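# Machine one casting, restock rack and nest before cover closes

## Task

Get the machine to complete one full cycle on the casting clamped in its vise; the cycle mills off the gate stump and lasts roughly five to six minutes. Before the rack's cover closes (it begins closing at scene clock 820 s), place the wide raw casting from the rack into the in-nest. Also place the machined casting from the vise and the three finished castings from the bench into rack pockets. A casting is counted only if it rests flat inside the low stops of its pocket or nest, is free of the gantry's jaws, and is not supported or propped by the arm. The vise casting counts only after a complete cycle, once its stump is gone. No casting may drop to the floor or into the machine's chip pan, since that ends the scene. Scoring does not wait for the machine or gantry to finish, and anything that stays in place only because the robot holds it does not count. At the end, open the gripper and move the arm away.

## Robot and tools

Setup: one six-joint arm (Doosan M1013) carrying a Robotiq 140 two-finger gripper. There are also two commandable devices, a machining centre called machine and a gantry loader called gantry, plus three cameras: cam_high, cam_machine and cam_wrist (each 672x504).

Scene frame: the origin is on the table top directly below the arm base. +z is up, and +y is to the left when facing along +x. The machine sits behind the base toward -x, with its doorway at x = -0.500 m. Results report end_effector_position (metres), which is the point between the closed finger pads. Closed fingertips reach about 33 mm past that point, open ones about 9 mm. The gripper also reports end_effector_quat_wxyz and velocities. The fingers point along the gripper's +z and close along its y. The printed position can be off, more so at long reach, and the base may be slightly tilted.

execute_actions takes {"actions": [one action]}. An empty list sends nothing and just returns state and images. An action may contain "rows", "steps", "until", "machine" and "gantry".

rows: a list of 1 to 15 rows, each applied for one control step (1/30 s). Every row holds 9 numbers in [-1, 1] for the single arm, in this order: djoint_1 waist, djoint_2 shoulder, djoint_3 elbow, djoint_4 forearm roll, djoint_5 wrist pitch, djoint_6 wrist roll, gripper position, gripper force_limit, gripper speed.
- Joint values are offsets measured from the joint angles at the start of the action, which are the last angles reported. They are not offsets from the previous row. Scale: 1.0 equals 1.398 rad for waist and shoulder, 2.097 rad for elbow, and 2.622 rad for the three wrist joints.
- Ranges: elbow ±2.792 rad, all other joints ±6.283 rad. A request more than 0.010 rad beyond a range is refused. A joint pushed past its true end stops there, and the result prints "joint sent to its limit".
- Gripper position is absolute: +1 is fully open (140 mm), the pads meet near -0.8, and -1 closes until something blocks the fingers. force_limit runs from about 14 N (-1) through 60 N (0) to 107 N (+1). speed runs from about 30 mm/s (-1) through 140 (0) to 250 (+1). While closing, the fingertips move about 24 mm further from the arm, so leave that gap above any surface.

steps: 1 to 450, at least one per row, default 15. After the final row the arm keeps heading to that row's target. Joint speed is capped (waist and shoulder 2.09, elbow 3.14, wrists 3.93 rad/s, with 0.3 s to accelerate), and the target may lead the measured angle only by a bounded amount. Targets are also scaled back if the hand would get more than 70 mm ahead. Large moves therefore need several calls. If "joint command not followed" appears, the arm drops its target and rests, so send the remainder of the move yourself.

until: ends the action at the first step where every condition is true. Form: {"<device>": {"<field>": value}}. Numbers need a comparison such as [">=", 1]. The forms {"all": {"status": "ended"}} and {"any": {"status": "ended"}} also work. This does not stop motion.

machine commands: door "open"/"shut", vise "clamp"/"open", cycle_start true, reset true, stop true. You may send one object or a list of up to 3.
- cycle_start needs all of: state idle, door shut, vise clamped, and the table at its load place. After a finished cycle the vise must be opened once first.
- The doors and vise wait until no cycle is running and the spindle has stopped.
- reset aborts a cycle (that cycle then does not count) and clears a fault. stop does not end a cycle.
- Reported fields: state (idle/running/done/fault), door_state, vise_state, the *_answer fields (taken, waits_..., refused_...), cycle_status, cycles_done, table_x_mm, spindle_rpm.
- A door that strikes something causes a fault.

gantry commands: x_m (0 to 3, absolute metres along the beam from the motor end), z_m (0 to 0.9, absolute lowering depth, 0 = fully up), jaw "open"/"close", and stop. You may send one object or a list of up to 9. In a list, each item starts after the previous one ends. A contact_stop, time_out or refusal drops the rest of the list.
- Known places on x_m: in-nest 0.58, out-nest 0.86, rack pockets 2.28, 2.42 (starts with the wide raw casting), 2.56, 2.7, 2.84.
- Castings are picked and placed at z_m 0.852. The jaws only work near that depth.
- Jaws are 50x40 mm blades and grip parts 43 to 84 mm wide. jaw_gap_mm reads 86 when open and 41 when shut.
- The gantry cannot see. A casting that is off-centre when the jaws close will be set down off-centre by the same amount, so place castings centred in the nests.
- Only the gantry can reach the rack. The cover must be able to shut freely, including clear of the gantry's own ram.
- Reported fields: x_m, z_m, their statuses and answers, jaw_state, out_nest (all_down means a casting lies flat), rack_cover, rack_cover_faults.
- Loose objects get shoved along the beam without any report.

zoom_image: camera name plus region [x0,y0,x1,y1] in pixels, at most 504x504. read_manual returns only licence texts. finished_scene takes the scene number.

Gripping: send position -1 and confirm object_status = 2. The other values are 0 moving, 1 blocked while opening, 3 at the target or pads met. position_measured runs from 3 (open) to 230 (closed). To squeeze harder, raise force_limit and change position slightly, for example to -0.98.

Avoid:
- Contact torque beyond a joint's load (waist and shoulder 319, elbow 150, wrists 42.3 N m) or an outside force of 144 N. Either stops the arm for 10 s.
- Motor overheating from holding loads.
- Drops, slams and hard pushes.
- Knocking items off the work area.

Devices keep running while you think, and occasional disturbances may nudge loose parts.

Each tool is called after ">>>" as name(argument=value, ...) on one line, values as JSON.

## Session

>>> execute_actions(actions=[{"machine":{"cycle_start":true},"gantry":[{"x_m":2.42,"z_m":0},{"z_m":0.852},{"jaw":"close"},{"z_m":0},{"x_m":0.58},{"z_m":0.852},{"jaw":"open"},{"z_m":0}],"steps":30}])

Scene clock: 1.00 s.
end_effector_position=(+0.4421, -0.0177, +0.4118) position_measured=3 object_status=3 end_effector_quat_wxyz=(-0.039, +0.999, +0.007, +0.015) end_effector_velocity=(+0.000, -0.000, -0.000) end_effector_angular_velocity=(+0.000, +0.000, -0.000)
Joint positions: [-0.116 -0.212  1.885  0.072  1.442  1.384]
Joint velocities: [-0.  0.  0.  0. -0.  0.]
Joint torques (N m, as the joint torque sensors report them, + toward a larger angle): [  2.94 -22.95 -39.76   4.46  -0.44  -0.07]
machine: state=running door_state=shut vise_state=clamped door_answer=taken vise_answer=taken cycle_start_answer=taken reset_answer=taken cycle_status=moving cycles_done=0 table_x_mm=1 spindle_rpm=600 refusals=0 queue=done queue_left=0
gantry: x_m=0.759 x_m_goal=2.420 x_status=moving x_answer=taken z_m=0.000 z_m_goal=0.000 z_status=done z_answer=taken jaw_state=open jaw_answer=taken jaw_gap_mm=86.0 out_nest=all_up rack_cover=open rack_cover_faults=0 refusals=0 queue=running queue_left=7
camera_calibration (this result's frames):
cam_wrist: T_world_to_cam=[[-0.0590173, -0.994732, -0.083814, 0.0457259], [-0.948411, 0.0296729, 0.315652, 0.303179], [-0.311502, 0.0981191, -0.945166, 0.717056], [0, 0, 0, 1]] pos_world=[0.513601, -0.0338681, 0.585871]

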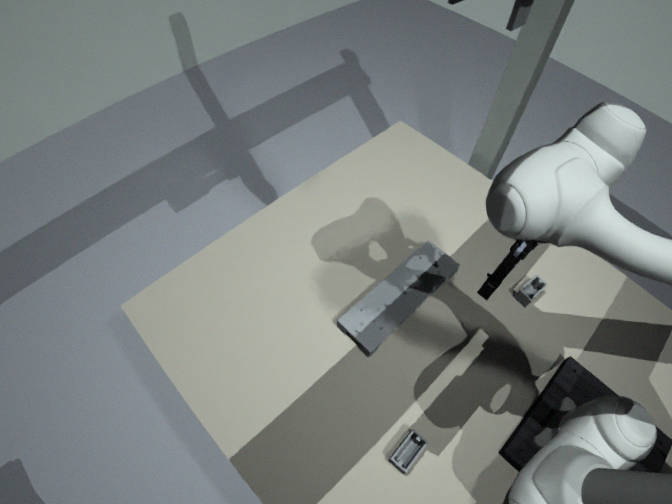

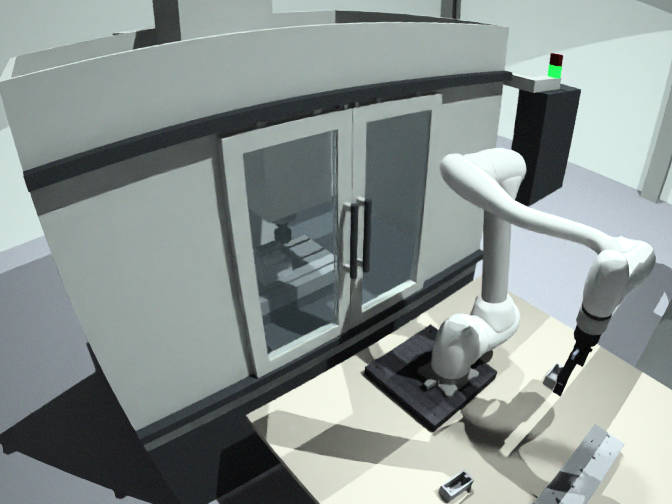

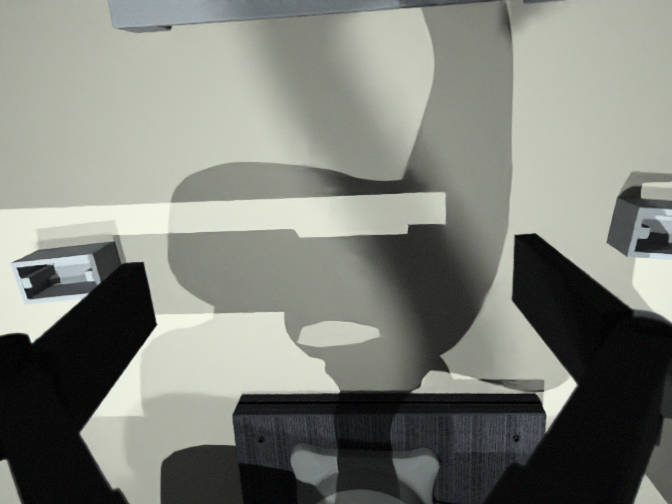

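>>> execute_actions(actions=[{"steps":300,"until":{"gantry":{"queue_left":["<=",3]}}}])

>>> zoom_image(camera="cam_high", region=[300,200,672,504])

Scene clock: 6.77 s.
end_effector_position=(+0.4421, -0.0177, +0.4118) position_measured=3 object_status=3 end_effector_quat_wxyz=(-0.039, +0.999, +0.007, +0.015) end_effector_velocity=(+0.000, +0.000, -0.000) end_effector_angular_velocity=(+0.000, -0.000, +0.000)
Joint positions: [-0.116 -0.212  1.885  0.072  1.442  1.384]
Joint velocities: [ 0.  0. -0.  0. -0. -0.]
Joint torques (N m, as the joint torque sensors report them, + toward a larger angle): [  0.67 -21.3  -40.02   4.94   0.03   0.2 ]
machine: state=running door_state=shut vise_state=clamped door_answer=taken vise_answer=taken cycle_start_answer=taken reset_answer=taken cycle_status=moving cycles_done=0 table_x_mm=48 spindle_rpm=600 refusals=0 queue=done queue_left=0
gantry: x_m=2.419 x_m_goal=0.580 x_status=moving x_answer=taken z_m=0.000 z_m_goal=0.000 z_status=done z_answer=taken jaw_state=holding jaw_answer=taken jaw_gap_mm=72.0 out_nest=all_up rack_cover=open rack_cover_faults=0 refusals=0 queue=running queue_left=3
camera_calibration (this result's frames):
cam_wrist: T_world_to_cam=[[-0.0590175, -0.994732, -0.0838143, 0.0457261], [-0.948411, 0.029673, 0.315652, 0.303179], [-0.311502, 0.0981193, -0.945166, 0.717056], [0, 0, 0, 1]] pos_world=[0.513601, -0.0338681, 0.585871]

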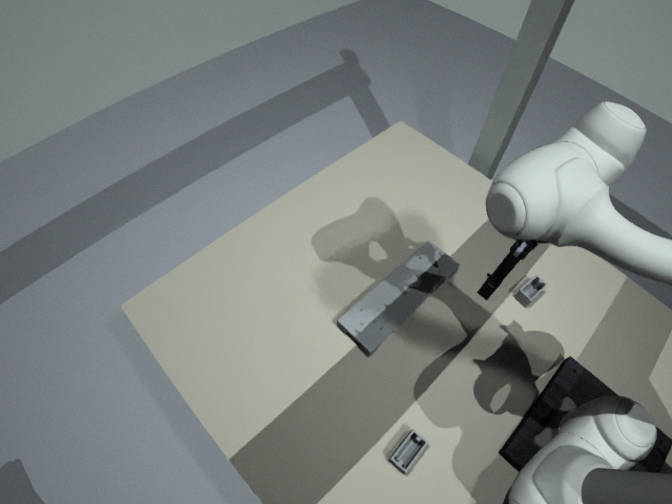

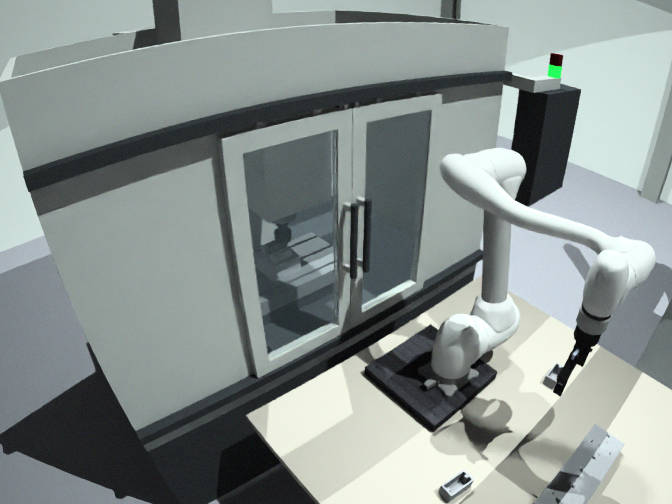

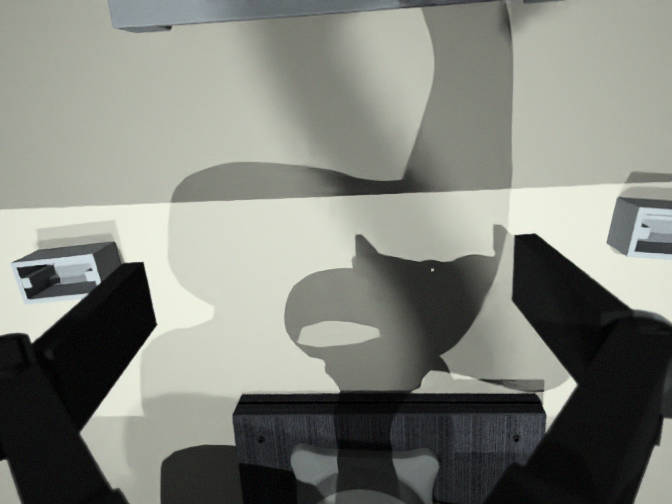

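Region (300, 200, 672, 504) of cam_high's 672x504 image, scaled by 1.355, with more detail than that image has; it fills the top 412 rows of this view, and the rest is white.

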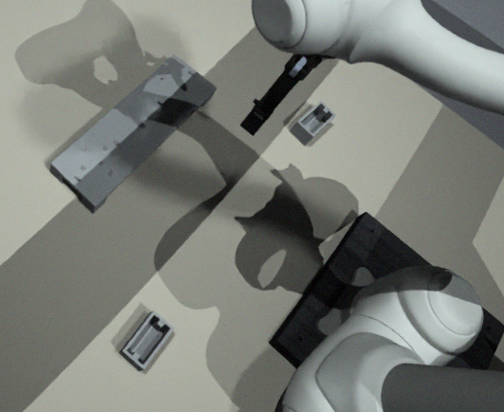

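>>> execute_actions(actions=[{"steps":300,"until":{"gantry":{"queue":"done"}}}])

>>> zoom_image(camera="cam_machine", region=[400,330,672,504])

>>> zoom_image(camera="cam_high", region=[320,220,560,400])

Scene clock: 12.83 s.
end_effector_position=(+0.4421, -0.0177, +0.4118) position_measured=3 object_status=3 end_effector_quat_wxyz=(-0.039, +0.999, +0.007, +0.015) end_effector_velocity=(-0.001, +0.000, +0.001) end_effector_angular_velocity=(-0.001, -0.002, +0.001)
Joint positions: [-0.116 -0.212  1.885  0.072  1.442  1.384]
Joint velocities: [ 0.    -0.002  0.    -0.     0.    -0.   ]
Joint torques (N m, as the joint torque sensors report them, + toward a larger angle): [  2.56 -16.05 -40.28   4.99   0.01   0.4 ]
machine: state=running door_state=shut vise_state=clamped door_answer=taken vise_answer=taken cycle_start_answer=taken reset_answer=taken cycle_status=moving cycles_done=0 table_x_mm=97 spindle_rpm=600 refusals=0 queue=done queue_left=0
gantry: x_m=0.580 x_m_goal=0.580 x_status=done x_answer=taken z_m=0.000 z_m_goal=0.000 z_status=done z_answer=taken jaw_state=open jaw_answer=taken jaw_gap_mm=86.0 out_nest=all_up rack_cover=open rack_cover_faults=0 refusals=0 queue=done queue_left=0
camera_calibration (this result's frames):
cam_wrist: T_world_to_cam=[[-0.0590189, -0.994732, -0.0838144, 0.0457262], [-0.94841, 0.0296742, 0.315653, 0.303177], [-0.311503, 0.09812, -0.945166, 0.717056], [0, 0, 0, 1]] pos_world=[0.513601, -0.0338688, 0.585871]

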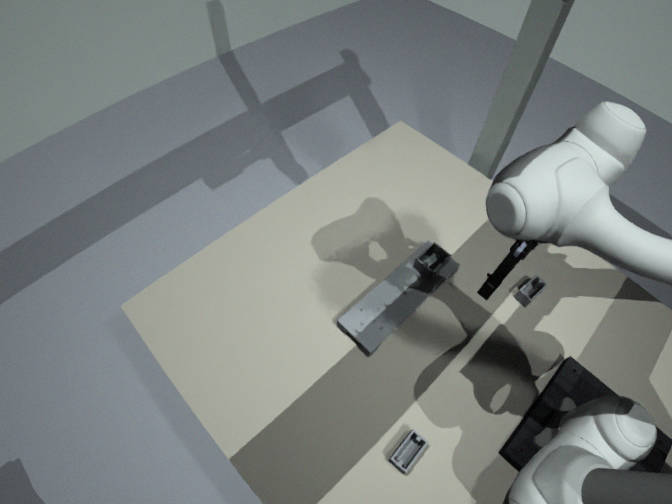

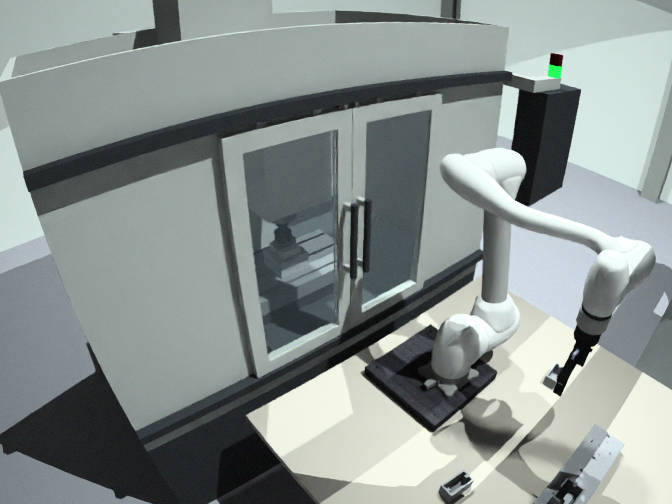

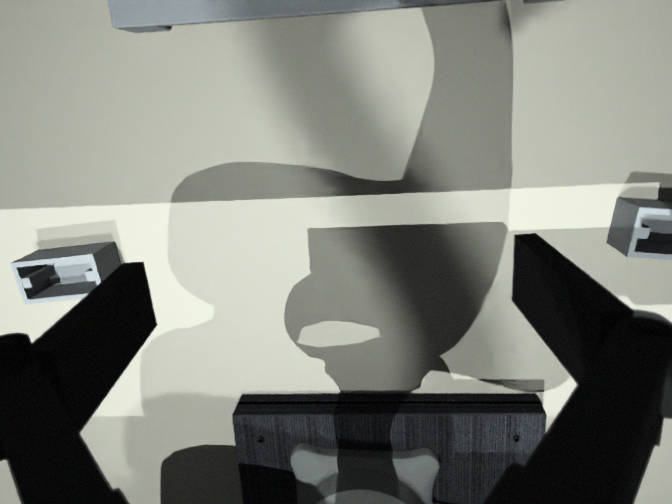

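Region (400, 330, 672, 504) of cam_machine's 672x504 image, scaled by 1.853, with more detail than that image has; it fills the top 322 rows of this view, and the rest is white.

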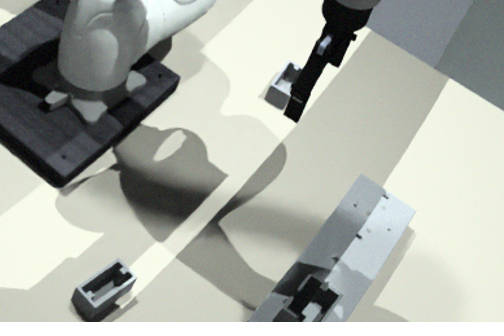

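Region (320, 220, 560, 400) of cam_high's 672x504 image, scaled by 2.100, with more detail than that image has; it fills the top 378 rows of this view, and the rest is white.

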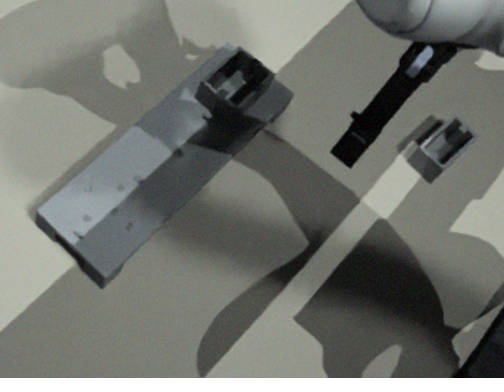

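>>> execute_actions(actions=[{"rows":[[0.3,0.08,0.07,-0.013,-0.1,-0.12,1,0,0],[0.3,0.08,0.07,-0.013,-0.1,-0.12,1,0,0],[0.3,0.08,0.07,-0.013,-0.1,-0.12,1,0,0],[0.3,0.08,0.07,-0.013,-0.1,-0.12,1,0,0],[0.3,0.08,0.07,-0.013,-0.1,-0.12,1,0,0],[0.3,0.08,0.07,-0.013,-0.1,-0.12,1,0,0],[0.45,0.12,0.1,-0.02,-0.14,-0.18,1,0,0],[0.45,0.12,0.1,-0.02,-0.14,-0.18,1,0,0],[0.45,0.12,0.1,-0.02,-0.14,-0.18,1,0,0],[0.45,0.12,0.1,-0.02,-0.14,-0.18,1,0,0],[0.618,0.168,0.144,-0.027,-0.194,-0.243,1,0,0],[0.618,0.168,0.144,-0.027,-0.194,-0.243,1,0,0],[0.618,0.168,0.144,-0.027,-0.194,-0.243,1,0,0],[0.618,0.168,0.144,-0.027,-0.194,-0.243,1,0,0],[0.618,0.168,0.144,-0.027,-0.194,-0.243,1,0,0]],"steps":60,"gantry":{"x_m":1.6}}])

Scene clock: 35.23 s.
end_effector_position=(+0.3321, +0.3236, +0.1534) position_measured=3 object_status=3 end_effector_quat_wxyz=(-0.009, +0.723, +0.690, +0.000) end_effector_velocity=(+0.000, -0.000, -0.001) end_effector_angular_velocity=(-0.001, +0.001, -0.000)
Joint positions: [0.748 0.023 2.187 0.002 0.933 0.747]
Joint velocities: [-0.     0.001 -0.     0.    -0.    -0.   ]
Joint torques (N m, as the joint torque sensors report them, + toward a larger angle): [  3.05 -35.27 -33.34   3.66  -0.35   0.43]
machine: state=running door_state=shut vise_state=clamped door_answer=taken vise_answer=taken cycle_start_answer=taken reset_answer=taken cycle_status=moving cycles_done=0 table_x_mm=278 spindle_rpm=600 refusals=0 queue=done queue_left=0
gantry: x_m=1.600 x_m_goal=1.600 x_status=done x_answer=taken z_m=0.000 z_m_goal=0.000 z_status=done z_answer=taken jaw_state=open jaw_answer=taken jaw_gap_mm=86.0 out_nest=all_up rack_cover=open rack_cover_faults=0 refusals=0 queue=done queue_left=0
camera_calibration (this result's frames):
cam_wrist: T_world_to_cam=[[0.992434, -0.121637, -0.0167307, -0.284889], [-0.109432, -0.938065, 0.328724, 0.302809], [-0.0556796, -0.324406, -0.944278, 0.456769], [0, 0, 0, 1]] pos_world=[0.341303, 0.39758, 0.327009]

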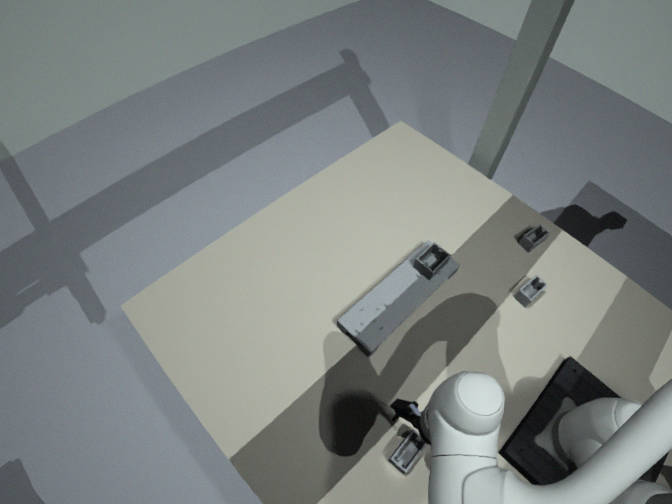

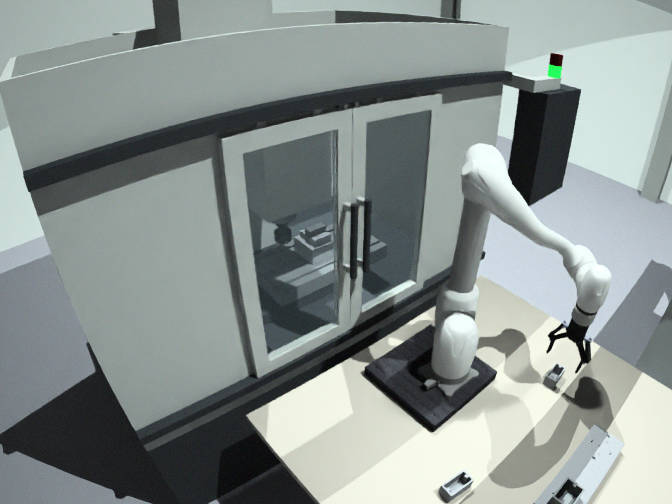

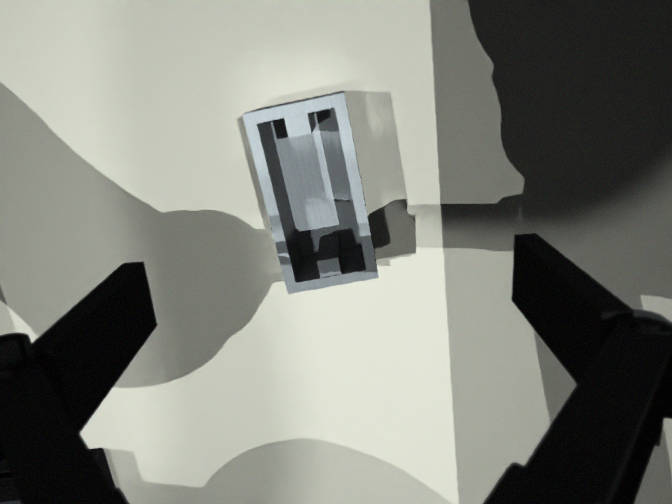

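>>> execute_actions(actions=[{"rows":[[0.034,0,0,0,0,-0.013,1,0,0],[0.034,0,0,0,0,-0.013,1,0,0],[0.034,0,0,0,0,-0.013,1,0,0],[0.034,0,0,0,0,-0.013,1,0,0],[0.034,0,0,0,0,-0.013,1,0,0],[0.034,0,0,0,0,-0.013,1,0,0],[0.034,0.056,0.024,0,-0.049,-0.013,1,0,0],[0.034,0.056,0.024,0,-0.049,-0.013,1,0,0],[0.034,0.056,0.024,0,-0.049,-0.013,1,0,0],[0.034,0.112,0.048,0,-0.098,-0.013,1,0,0]],"steps":40}])

>>> execute_actions(actions=[{"rows":[[0,0,0,0,0,0,-1,0,0]],"steps":40}])

Scene clock: 48.30 s.
end_effector_position=(+0.3128, +0.3381, +0.0408) position_measured=3 object_status=3 end_effector_quat_wxyz=(-0.008, +0.695, +0.719, +0.000) end_effector_velocity=(-0.000, +0.000, +0.000) end_effector_angular_velocity=(+0.000, -0.000, +0.002)
Joint positions: [0.795 0.179 2.287 0.002 0.676 0.713]
Joint velocities: [ 0.002 -0.     0.    -0.     0.     0.   ]
Joint torques (N m, as the joint torque sensors report them, + toward a larger angle): [  2.99 -43.56 -24.74   3.07   0.17  -0.01]
machine: state=running door_state=shut vise_state=clamped door_answer=taken vise_answer=taken cycle_start_answer=taken reset_answer=taken cycle_status=moving cycles_done=0 table_x_mm=292 spindle_rpm=600 refusals=0 queue=done queue_left=0
gantry: x_m=1.600 x_m_goal=1.600 x_status=done x_answer=taken z_m=0.000 z_m_goal=0.000 z_status=done z_answer=taken jaw_state=open jaw_answer=taken jaw_gap_mm=86.0 out_nest=all_up rack_cover=open rack_cover_faults=0 refusals=0 queue=done queue_left=0
camera_calibration (this result's frames):
cam_wrist: T_world_to_cam=[[0.999052, -0.0405618, -0.0157888, -0.295465], [-0.0331386, -0.944, 0.328278, 0.32952], [-0.0282202, -0.327444, -0.944449, 0.346483], [0, 0, 0, 1]] pos_world=[0.315883, 0.412536, 0.214396]

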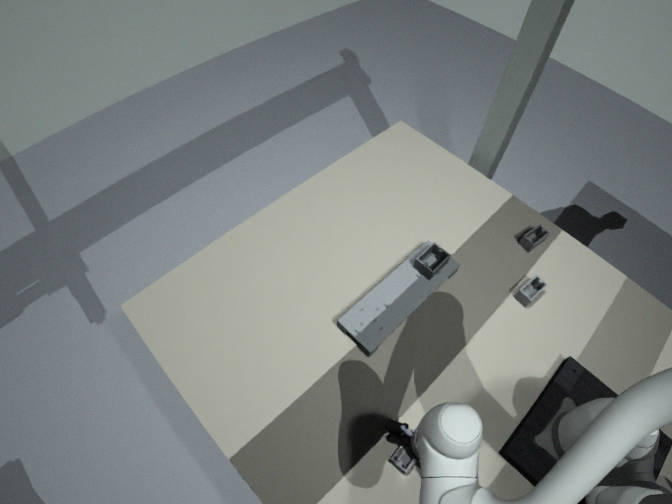

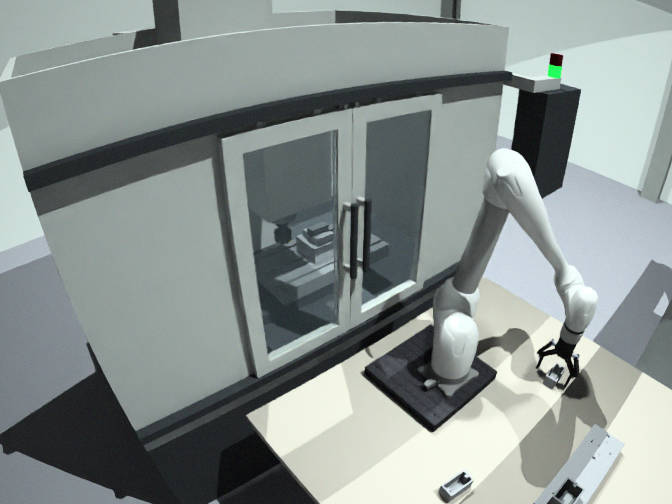

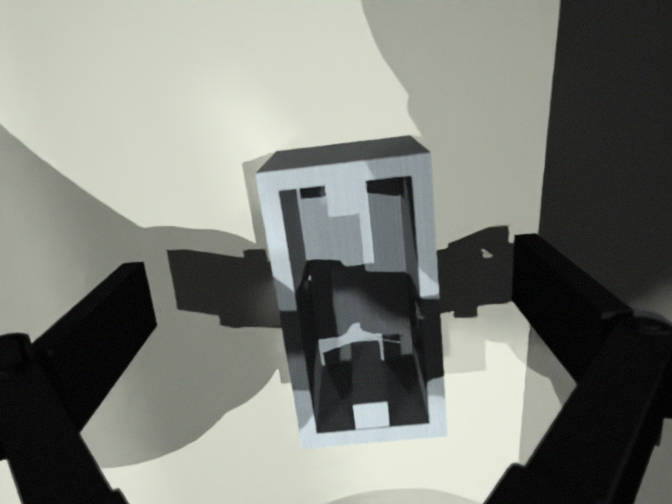

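Scene clock: 58.93 s.
end_effector_position=(+0.3189, +0.3420, +0.0442) position_measured=154 object_status=2 end_effector_quat_wxyz=(-0.007, +0.694, +0.720, +0.007) end_effector_velocity=(-0.000, +0.000, -0.001) end_effector_angular_velocity=(-0.001, +0.001, +0.001)
Joint positions: [ 0.795  0.177  2.28  -0.002  0.672  0.713]
Joint velocities: [ 0.     0.001 -0.     0.    -0.    -0.001]
Joint torques (N m, as the joint torque sensors report them, + toward a larger angle): [ 10.99 -31.24 -18.96   6.83  -1.96  -0.15]
FORCE FAULT: contact force on the arm reached its limit, and the arm stopped for 10 seconds. The contact can be on any part of the arm, not only on its tool. The arm's remaining commands of this call were not run. The arm holds still and accepts commands again. Move the arm away from the contact; if what it grips holds it there, let go first. Pushing or pulling that hard again can fault the arm again.
machine: state=running door_state=shut vise_state=clamped door_answer=taken vise_answer=taken cycle_start_answer=taken reset_answer=taken cycle_status=moving cycles_done=0 table_x_mm=206 spindle_rpm=600 refusals=0 queue=done queue_left=0
gantry: x_m=1.600 x_m_goal=1.600 x_status=done x_answer=taken z_m=0.000 z_m_goal=0.000 z_status=done z_answer=taken jaw_state=open jaw_answer=taken jaw_gap_mm=86.0 out_nest=all_up rack_cover=open rack_cover_faults=0 refusals=0 queue=done queue_left=0
camera_calibration (this result's frames):
cam_wrist: T_world_to_cam=[[0.99925, -0.0384362, -0.00475855, -0.302538], [-0.0348739, -0.946394, 0.321126, 0.333972], [-0.0168463, -0.320719, -0.947025, 0.345375], [0, 0, 0, 1]] pos_world=[0.319776, 0.415209, 0.218392]

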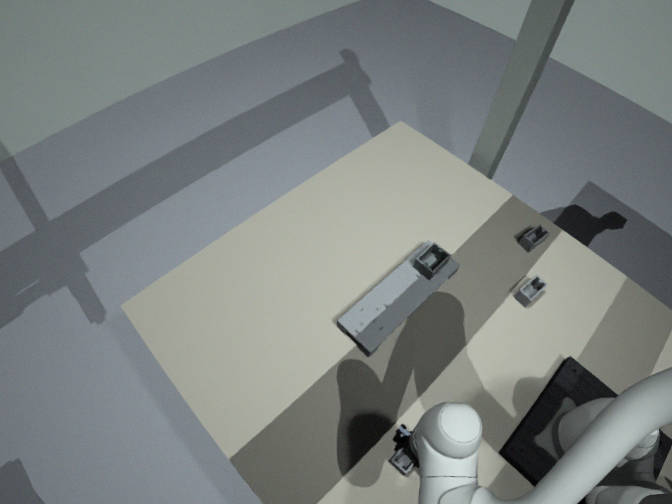

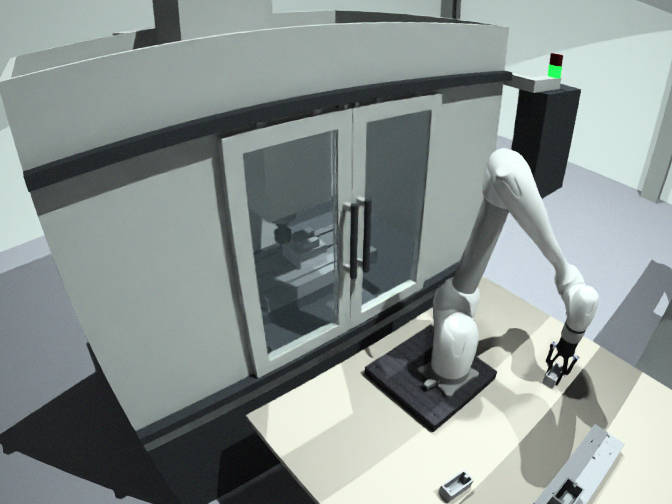

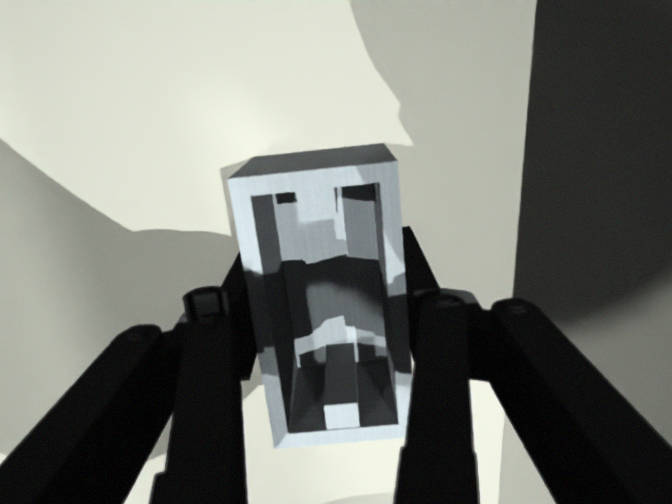

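>>> execute_actions(actions=[{"rows":[[0,-0.11,-0.044,0,0.1,0,-1,0,0],[0,-0.11,-0.044,0,0.1,0,-1,0,0],[0,-0.11,-0.044,0,0.1,0,-1,0,0],[0,-0.11,-0.044,0,0.1,0,-1,0,0],[0,-0.11,-0.044,0,0.1,0,-1,0,0],[0,-0.11,-0.044,0,0.1,0,-1,0,0],[0,-0.11,-0.044,0,0.1,0,-1,0,0],[0,-0.11,-0.044,0,0.1,0,-1,0,0],[-0.2,-0.05,-0.11,0,0.11,-0.1,-1,0,0],[-0.2,-0.05,-0.11,0,0.11,-0.1,-1,0,0],[-0.2,-0.05,-0.11,0,0.11,-0.1,-1,0,0],[-0.2,-0.05,-0.11,0,0.11,-0.1,-1,0,0],[-0.2,-0.05,-0.11,0,0.11,-0.1,-1,0,0],[-0.2,-0.05,-0.11,0,0.11,-0.1,-1,0,0],[-0.447,0.072,-0.201,0,0.127,-0.226,-1,0,0]],"steps":60}])

Scene clock: 71.27 s.
end_effector_position=(+0.6339, +0.1106, +0.1576) position_measured=154 object_status=2 end_effector_quat_wxyz=(-0.007, +0.706, +0.708, +0.000) end_effector_velocity=(-0.000, +0.000, +0.001) end_effector_angular_velocity=(+0.000, -0.001, +0.000)
Joint positions: [ 0.17   0.278  1.859 -0.002  1.005  0.12 ]
Joint velocities: [ 0.    -0.002  0.    -0.     0.     0.   ]
Joint torques (N m, as the joint torque sensors report them, + toward a larger angle): [  2.84 -64.62 -35.8    3.91  -0.17  -0.22]
machine: state=running door_state=shut vise_state=clamped door_answer=taken vise_answer=taken cycle_start_answer=taken reset_answer=taken cycle_status=moving cycles_done=0 table_x_mm=106 spindle_rpm=600 refusals=0 queue=done queue_left=0
gantry: x_m=1.600 x_m_goal=1.600 x_status=done x_answer=taken z_m=0.000 z_m_goal=0.000 z_status=done z_answer=taken jaw_state=open jaw_answer=taken jaw_gap_mm=86.0 out_nest=all_up rack_cover=open rack_cover_faults=0 refusals=0 queue=done queue_left=0
camera_calibration (this result's frames):
cam_wrist: T_world_to_cam=[[0.997347, -0.0713347, -0.014521, -0.619357], [-0.0625636, -0.941896, 0.330026, 0.105219], [-0.0372196, -0.328242, -0.94386, 0.397072], [0, 0, 0, 1]] pos_world=[0.639075, 0.185259, 0.331062]

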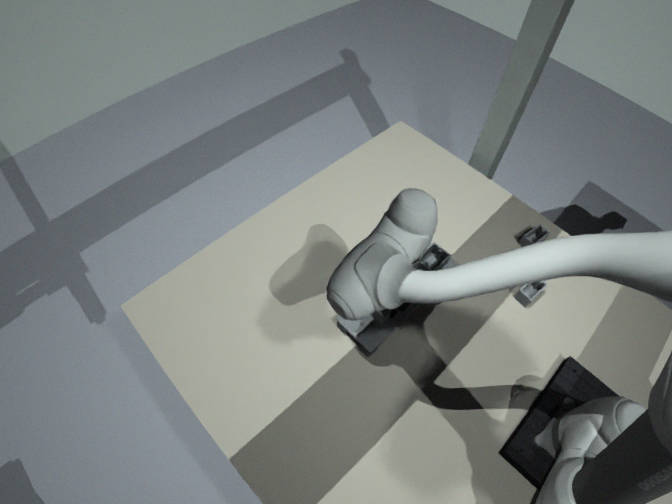

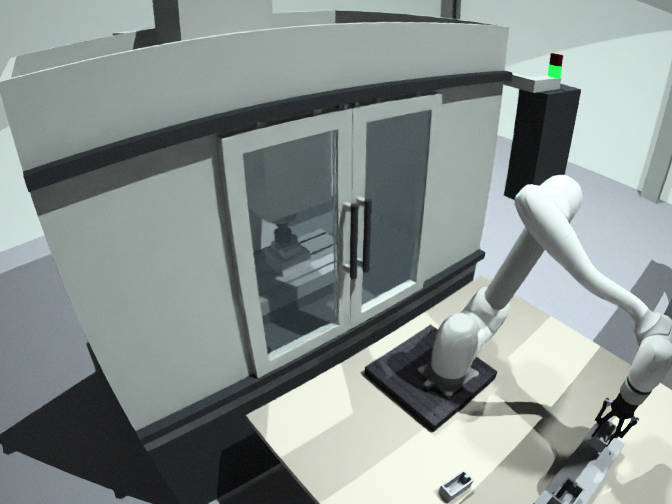

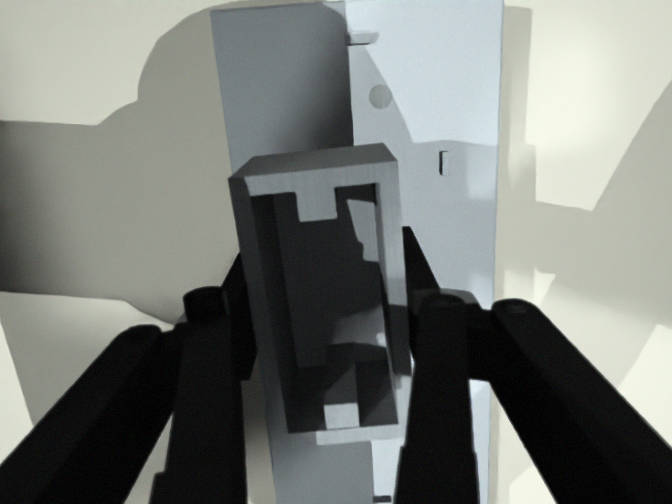

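>>> execute_actions(actions=[{"rows":[[0.044,0.03,-0.02,0,-0.005,0.024,-1,0,0],[0.044,0.03,-0.02,0,-0.005,0.024,-1,0,0],[0.044,0.03,-0.02,0,-0.005,0.024,-1,0,0],[0.044,0.03,-0.02,0,-0.005,0.024,-1,0,0],[0.044,0.03,-0.02,0,-0.005,0.024,-1,0,0],[0.044,0.03,-0.02,0,-0.005,0.024,-1,0,0],[0.044,0.03,-0.02,0,-0.005,0.024,-1,0,0],[0.044,0.03,-0.02,0,-0.005,0.024,-1,0,0],[0.044,0.079,-0.009,0,-0.035,0.024,-1,0,0]],"steps":35}])

Scene clock: 93.80 s.
end_effector_position=(+0.6587, +0.1563, +0.0953) position_measured=155 object_status=2 end_effector_quat_wxyz=(-0.008, +0.706, +0.708, -0.001) end_effector_velocity=(-0.000, -0.000, +0.001) end_effector_angular_velocity=(+0.000, -0.001, -0.000)
Joint positions: [ 0.231  0.387  1.839 -0.002  0.92   0.183]
Joint velocities: [-0.    -0.001  0.    -0.     0.     0.   ]
Joint torques (N m, as the joint torque sensors report them, + toward a larger angle): [ -0.06 -52.22 -24.92   3.92  -1.94   0.02]
FORCE FAULT: contact force on the arm reached its limit, and the arm stopped for 10 seconds. The contact can be on any part of the arm, not only on its tool. The arm's remaining commands of this call were not run. The arm holds still and accepts commands again. Move the arm away from the contact; if what it grips holds it there, let go first. Pushing or pulling that hard again can fault the arm again.
machine: state=running door_state=shut vise_state=clamped door_answer=taken vise_answer=taken cycle_start_answer=taken reset_answer=taken cycle_status=moving cycles_done=0 table_x_mm=80 spindle_rpm=600 refusals=0 queue=done queue_left=0
gantry: x_m=1.600 x_m_goal=1.600 x_status=done x_answer=taken z_m=0.000 z_m_goal=0.000 z_status=done z_answer=taken jaw_state=open jaw_answer=taken jaw_gap_mm=86.0 out_nest=some_down rack_cover=open rack_cover_faults=0 refusals=0 queue=done queue_left=0
camera_calibration (this result's frames):
cam_wrist: T_world_to_cam=[[0.997211, -0.0726003, -0.0173232, -0.641172], [-0.0628117, -0.941657, 0.330661, 0.170436], [-0.0403186, -0.328651, -0.943591, 0.356294], [0, 0, 0, 1]] pos_world=[0.664455, 0.23104, 0.268732]

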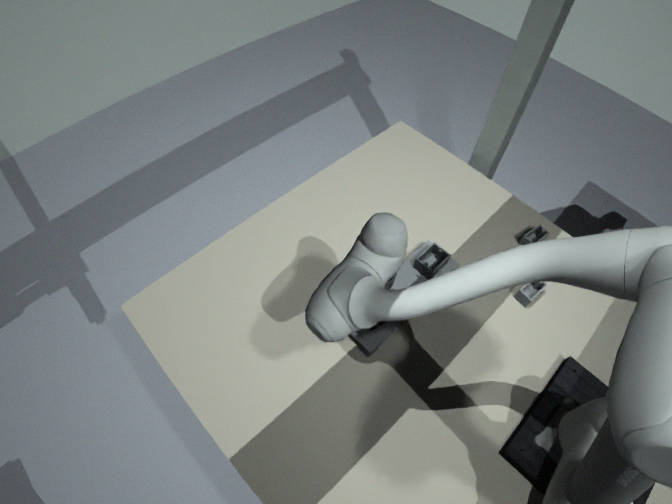

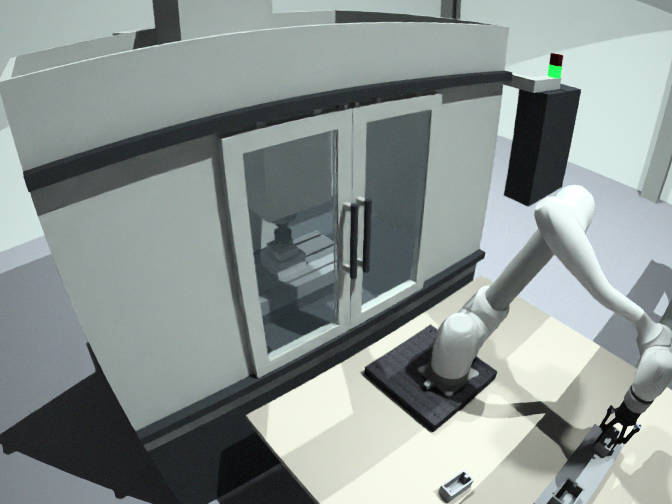

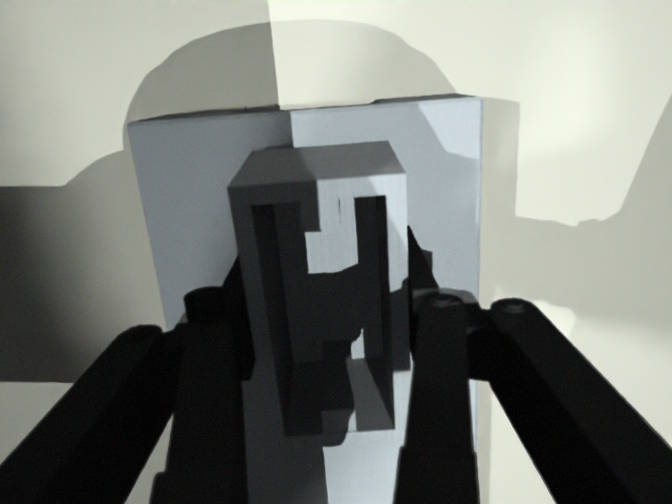

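>>> execute_actions(actions=[{"rows":[[0,-0.02,0,0,0.01,0,-1,0,0],[0,-0.02,0,0,0.01,0,-1,0,0],[0,-0.02,0,0,0.01,0,-1,0,0],[0,-0.02,0,0,0.01,0,-1,0,0],[-0.02,-0.02,0,0,0.01,-0.01,-1,0,0],[-0.02,-0.02,0,0,0.01,-0.01,-1,0,0],[-0.02,-0.02,0,0,0.01,-0.01,-1,0,0],[-0.02,-0.02,0,0,0.01,-0.01,-1,0,0]],"steps":20}])

Scene clock: 100.50 s.
end_effector_position=(+0.6569, +0.1367, +0.1139) position_measured=155 object_status=2 end_effector_quat_wxyz=(-0.008, +0.707, +0.707, -0.000) end_effector_velocity=(-0.000, -0.000, -0.001) end_effector_angular_velocity=(-0.001, +0.001, +0.001)
Joint positions: [ 0.203  0.359  1.839 -0.002  0.946  0.157]
Joint velocities: [-0.     0.001 -0.    -0.001  0.    -0.   ]
Joint torques (N m, as the joint torque sensors report them, + toward a larger angle): [  3.4  -69.59 -33.47   3.66   0.13  -0.1 ]
machine: state=running door_state=shut vise_state=clamped door_answer=taken vise_answer=taken cycle_start_answer=taken reset_answer=taken cycle_status=moving cycles_done=0 table_x_mm=134 spindle_rpm=600 refusals=0 queue=done queue_left=0
gantry: x_m=1.600 x_m_goal=1.600 x_status=done x_answer=taken z_m=0.000 z_m_goal=0.000 z_status=done z_answer=taken jaw_state=open jaw_answer=taken jaw_gap_mm=86.0 out_nest=all_up rack_cover=open rack_cover_faults=0 refusals=0 queue=done queue_left=0
camera_calibration (this result's frames):
cam_wrist: T_world_to_cam=[[0.997106, -0.0743792, -0.0157016, -0.640332], [-0.0650412, -0.941644, 0.330267, 0.147166], [-0.0393504, -0.32829, -0.943757, 0.366656], [0, 0, 0, 1]] pos_world=[0.662479, 0.21132, 0.287376]

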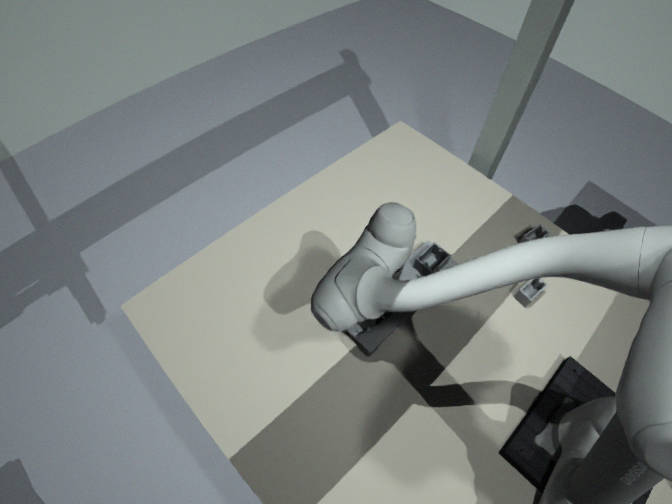

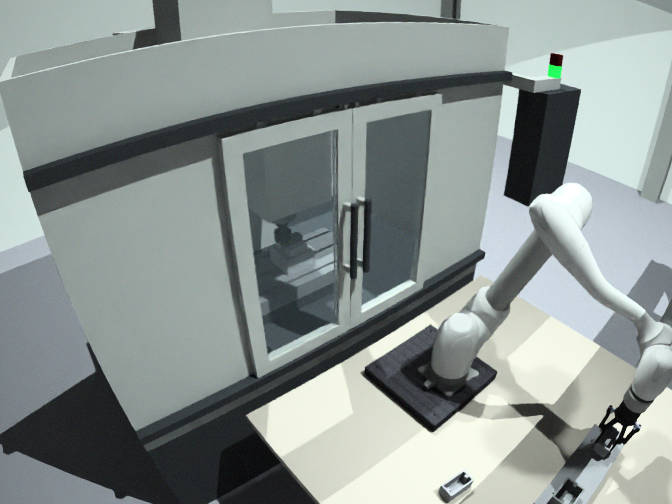

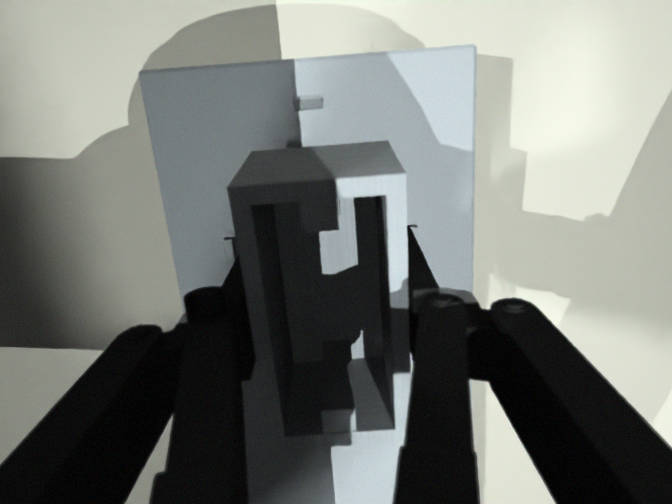

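>>> execute_actions(actions=[{"rows":[[0.004,0.006,0,0,-0.003,0,-1,0,0],[0.004,0.011,0,0,-0.005,0,-1,0,0],[0.004,0.016,0,0,-0.008,0,-1,0,0],[0.004,0.021,0,0,-0.01,0,-1,0,0],[0.004,0.021,0,0,-0.01,0,-1,0,0],[0.004,0.021,0,0,-0.01,0,-1,0,0],[0.004,0.021,0,0,-0.01,0,-1,0,0],[0.004,0.021,0,0,-0.01,0,-1,0,0],[0.004,0.021,0,0,-0.01,0,-1,0,0],[0.004,0.021,0,0,-0.01,0,-1,0,0],[0.004,0.021,0,0,-0.01,0,1,0,0]],"steps":45}])

Scene clock: 116.87 s.
end_effector_position=(+0.6607, +0.1412, +0.0991) position_measured=155 object_status=2 end_effector_quat_wxyz=(-0.009, +0.705, +0.709, -0.002) end_effector_velocity=(-0.000, -0.000, -0.001) end_effector_angular_velocity=(-0.000, +0.002, +0.000)
Joint positions: [ 0.209  0.381  1.838 -0.002  0.928  0.157]
Joint velocities: [ 0.     0.001  0.    -0.     0.    -0.   ]
Joint torques (N m, as the joint torque sensors report them, + toward a larger angle): [  3.32 -56.71 -25.4    4.07  -1.76  -0.02]
FORCE FAULT: contact force on the arm reached its limit, and the arm stopped for 10 seconds. The contact can be on any part of the arm, not only on its tool. The arm's remaining commands of this call were not run. The arm holds still and accepts commands again. Move the arm away from the contact; if what it grips holds it there, let go first. Pushing or pulling that hard again can fault the arm again.
machine: state=running door_state=shut vise_state=clamped door_answer=taken vise_answer=taken cycle_start_answer=taken reset_answer=taken cycle_status=moving cycles_done=0 table_x_mm=266 spindle_rpm=600 refusals=0 queue=done queue_left=0
gantry: x_m=1.600 x_m_goal=1.600 x_status=done x_answer=taken z_m=0.000 z_m_goal=0.000 z_status=done z_answer=taken jaw_state=open jaw_answer=taken jaw_gap_mm=86.0 out_nest=all_up rack_cover=open rack_cover_faults=0 refusals=0 queue=done queue_left=0
camera_calibration (this result's frames):
cam_wrist: T_world_to_cam=[[0.99743, -0.0689343, -0.0195404, -0.64461], [-0.0586044, -0.941799, 0.33103, 0.152209], [-0.0412224, -0.329034, -0.943418, 0.355645], [0, 0, 0, 1]] pos_world=[0.666534, 0.215934, 0.27254]

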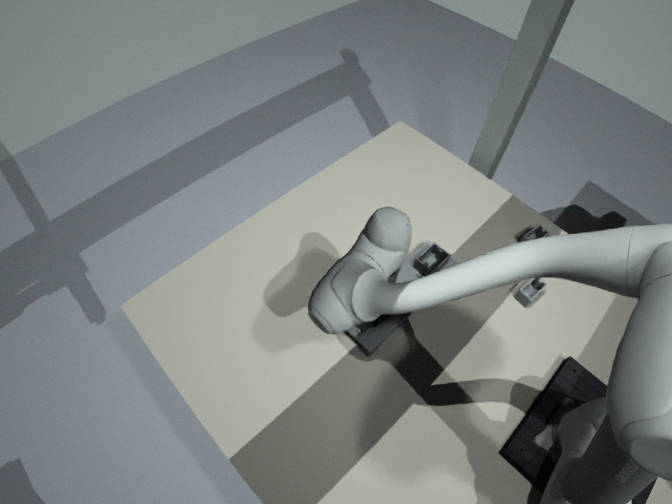

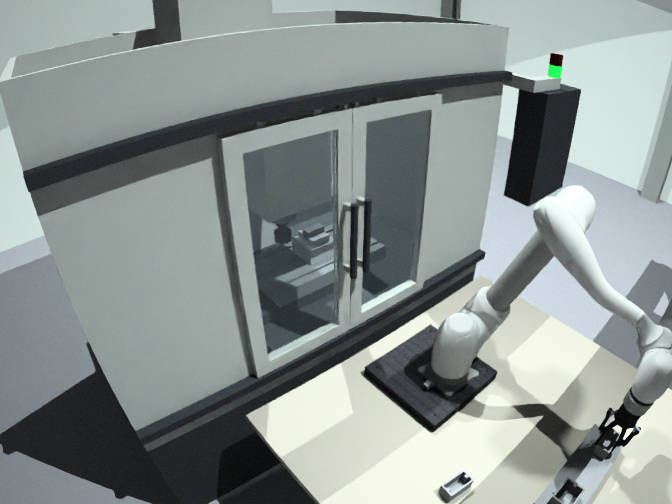

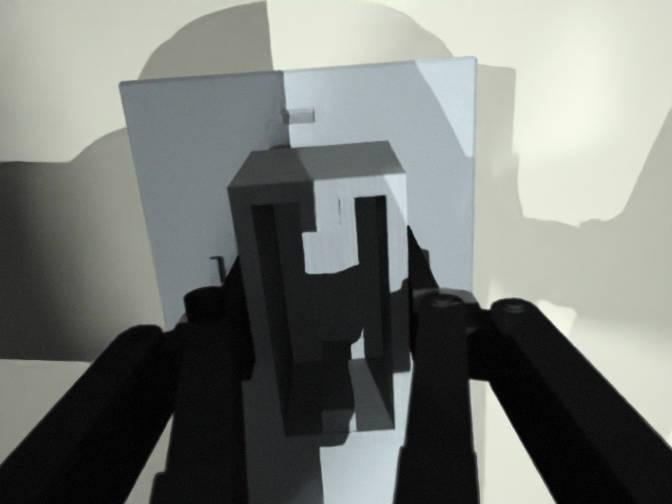

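>>> execute_actions(actions=[{"rows":[[0,-0.008,0,0,0.004,0,-1,0,0],[0,-0.008,0,0,0.004,0,-1,0,0],[0,-0.008,0,0,0.004,0,-1,0,0],[0.012,-0.01,0.003,0,0.003,0.006,-1,0,0],[0.012,-0.01,0.003,0,0.003,0.006,-1,0,0],[0.012,-0.01,0.003,0,0.003,0.006,-1,0,0],[0.012,-0.01,0.003,0,0.003,0.006,-1,0,0],[0.012,-0.01,0.003,0,0.003,0.006,-1,0,0],[0.012,-0.01,0.003,0,0.003,0.006,-1,0,0],[0.012,-0.01,0.003,0,0.003,0.006,-1,0,0],[0.012,-0.01,0.003,0,0.003,0.006,1,0,-0.5]],"steps":50}])

Scene clock: 126.40 s.
end_effector_position=(+0.6528, +0.1511, +0.1059) position_measured=3 object_status=3 end_effector_quat_wxyz=(-0.009, +0.705, +0.710, -0.002) end_effector_velocity=(-0.000, -0.000, -0.001) end_effector_angular_velocity=(-0.000, +0.002, -0.001)
Joint positions: [ 0.225  0.367  1.844 -0.002  0.936  0.173]
Joint velocities: [-0.     0.002 -0.     0.     0.     0.001]
Joint torques (N m, as the joint torque sensors report them, + toward a larger angle): [  1.42 -67.97 -32.79   3.72   0.03   0.11]
machine: state=running door_state=shut vise_state=clamped door_answer=taken vise_answer=taken cycle_start_answer=taken reset_answer=taken cycle_status=moving cycles_done=0 table_x_mm=333 spindle_rpm=600 refusals=0 queue=done queue_left=0
gantry: x_m=1.600 x_m_goal=1.600 x_status=done x_answer=taken z_m=0.000 z_m_goal=0.000 z_status=done z_answer=taken jaw_state=open jaw_answer=taken jaw_gap_mm=86.0 out_nest=all_down rack_cover=open rack_cover_faults=0 refusals=0 queue=done queue_left=0
camera_calibration (this result's frames):
cam_wrist: T_world_to_cam=[[0.997499, -0.0679027, -0.0196337, -0.636142], [-0.0575946, -0.94182, 0.331145, 0.158229], [-0.0409771, -0.329186, -0.943375, 0.364892], [0, 0, 0, 1]] pos_world=[0.658616, 0.225945, 0.279343]

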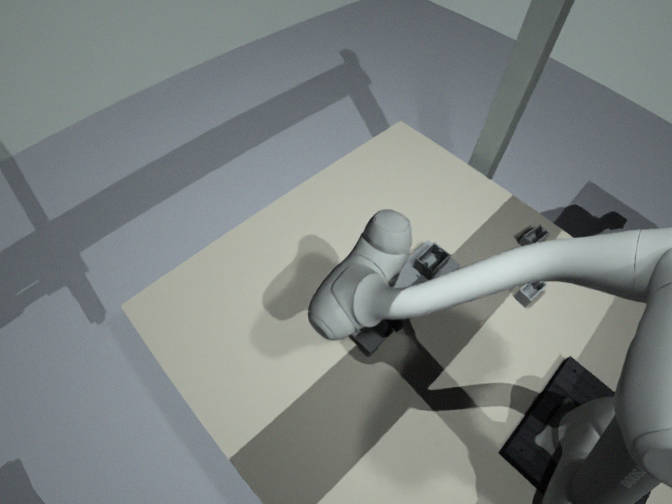

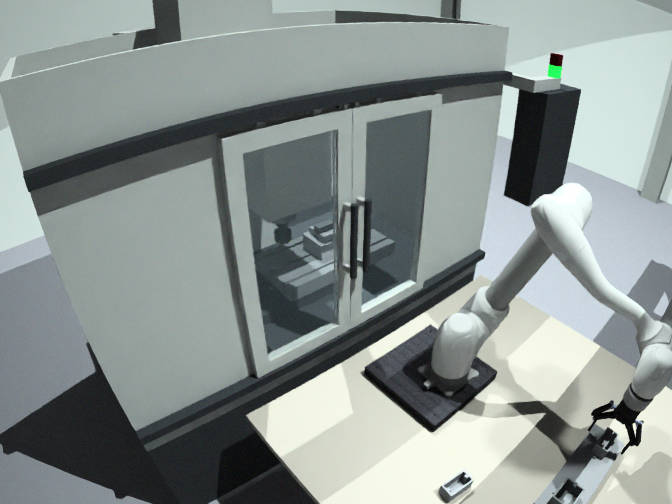

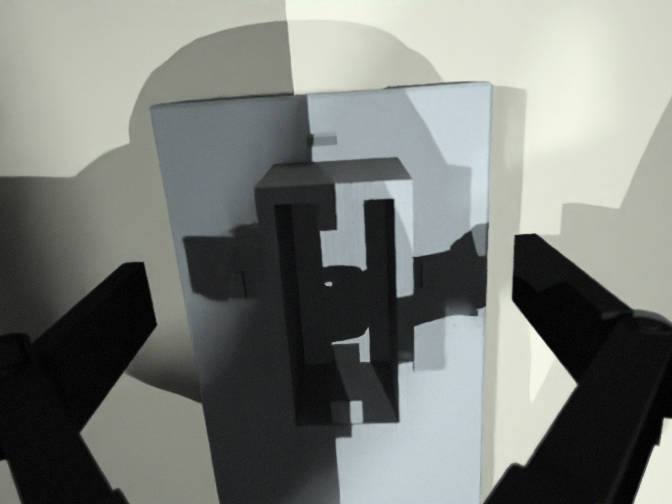

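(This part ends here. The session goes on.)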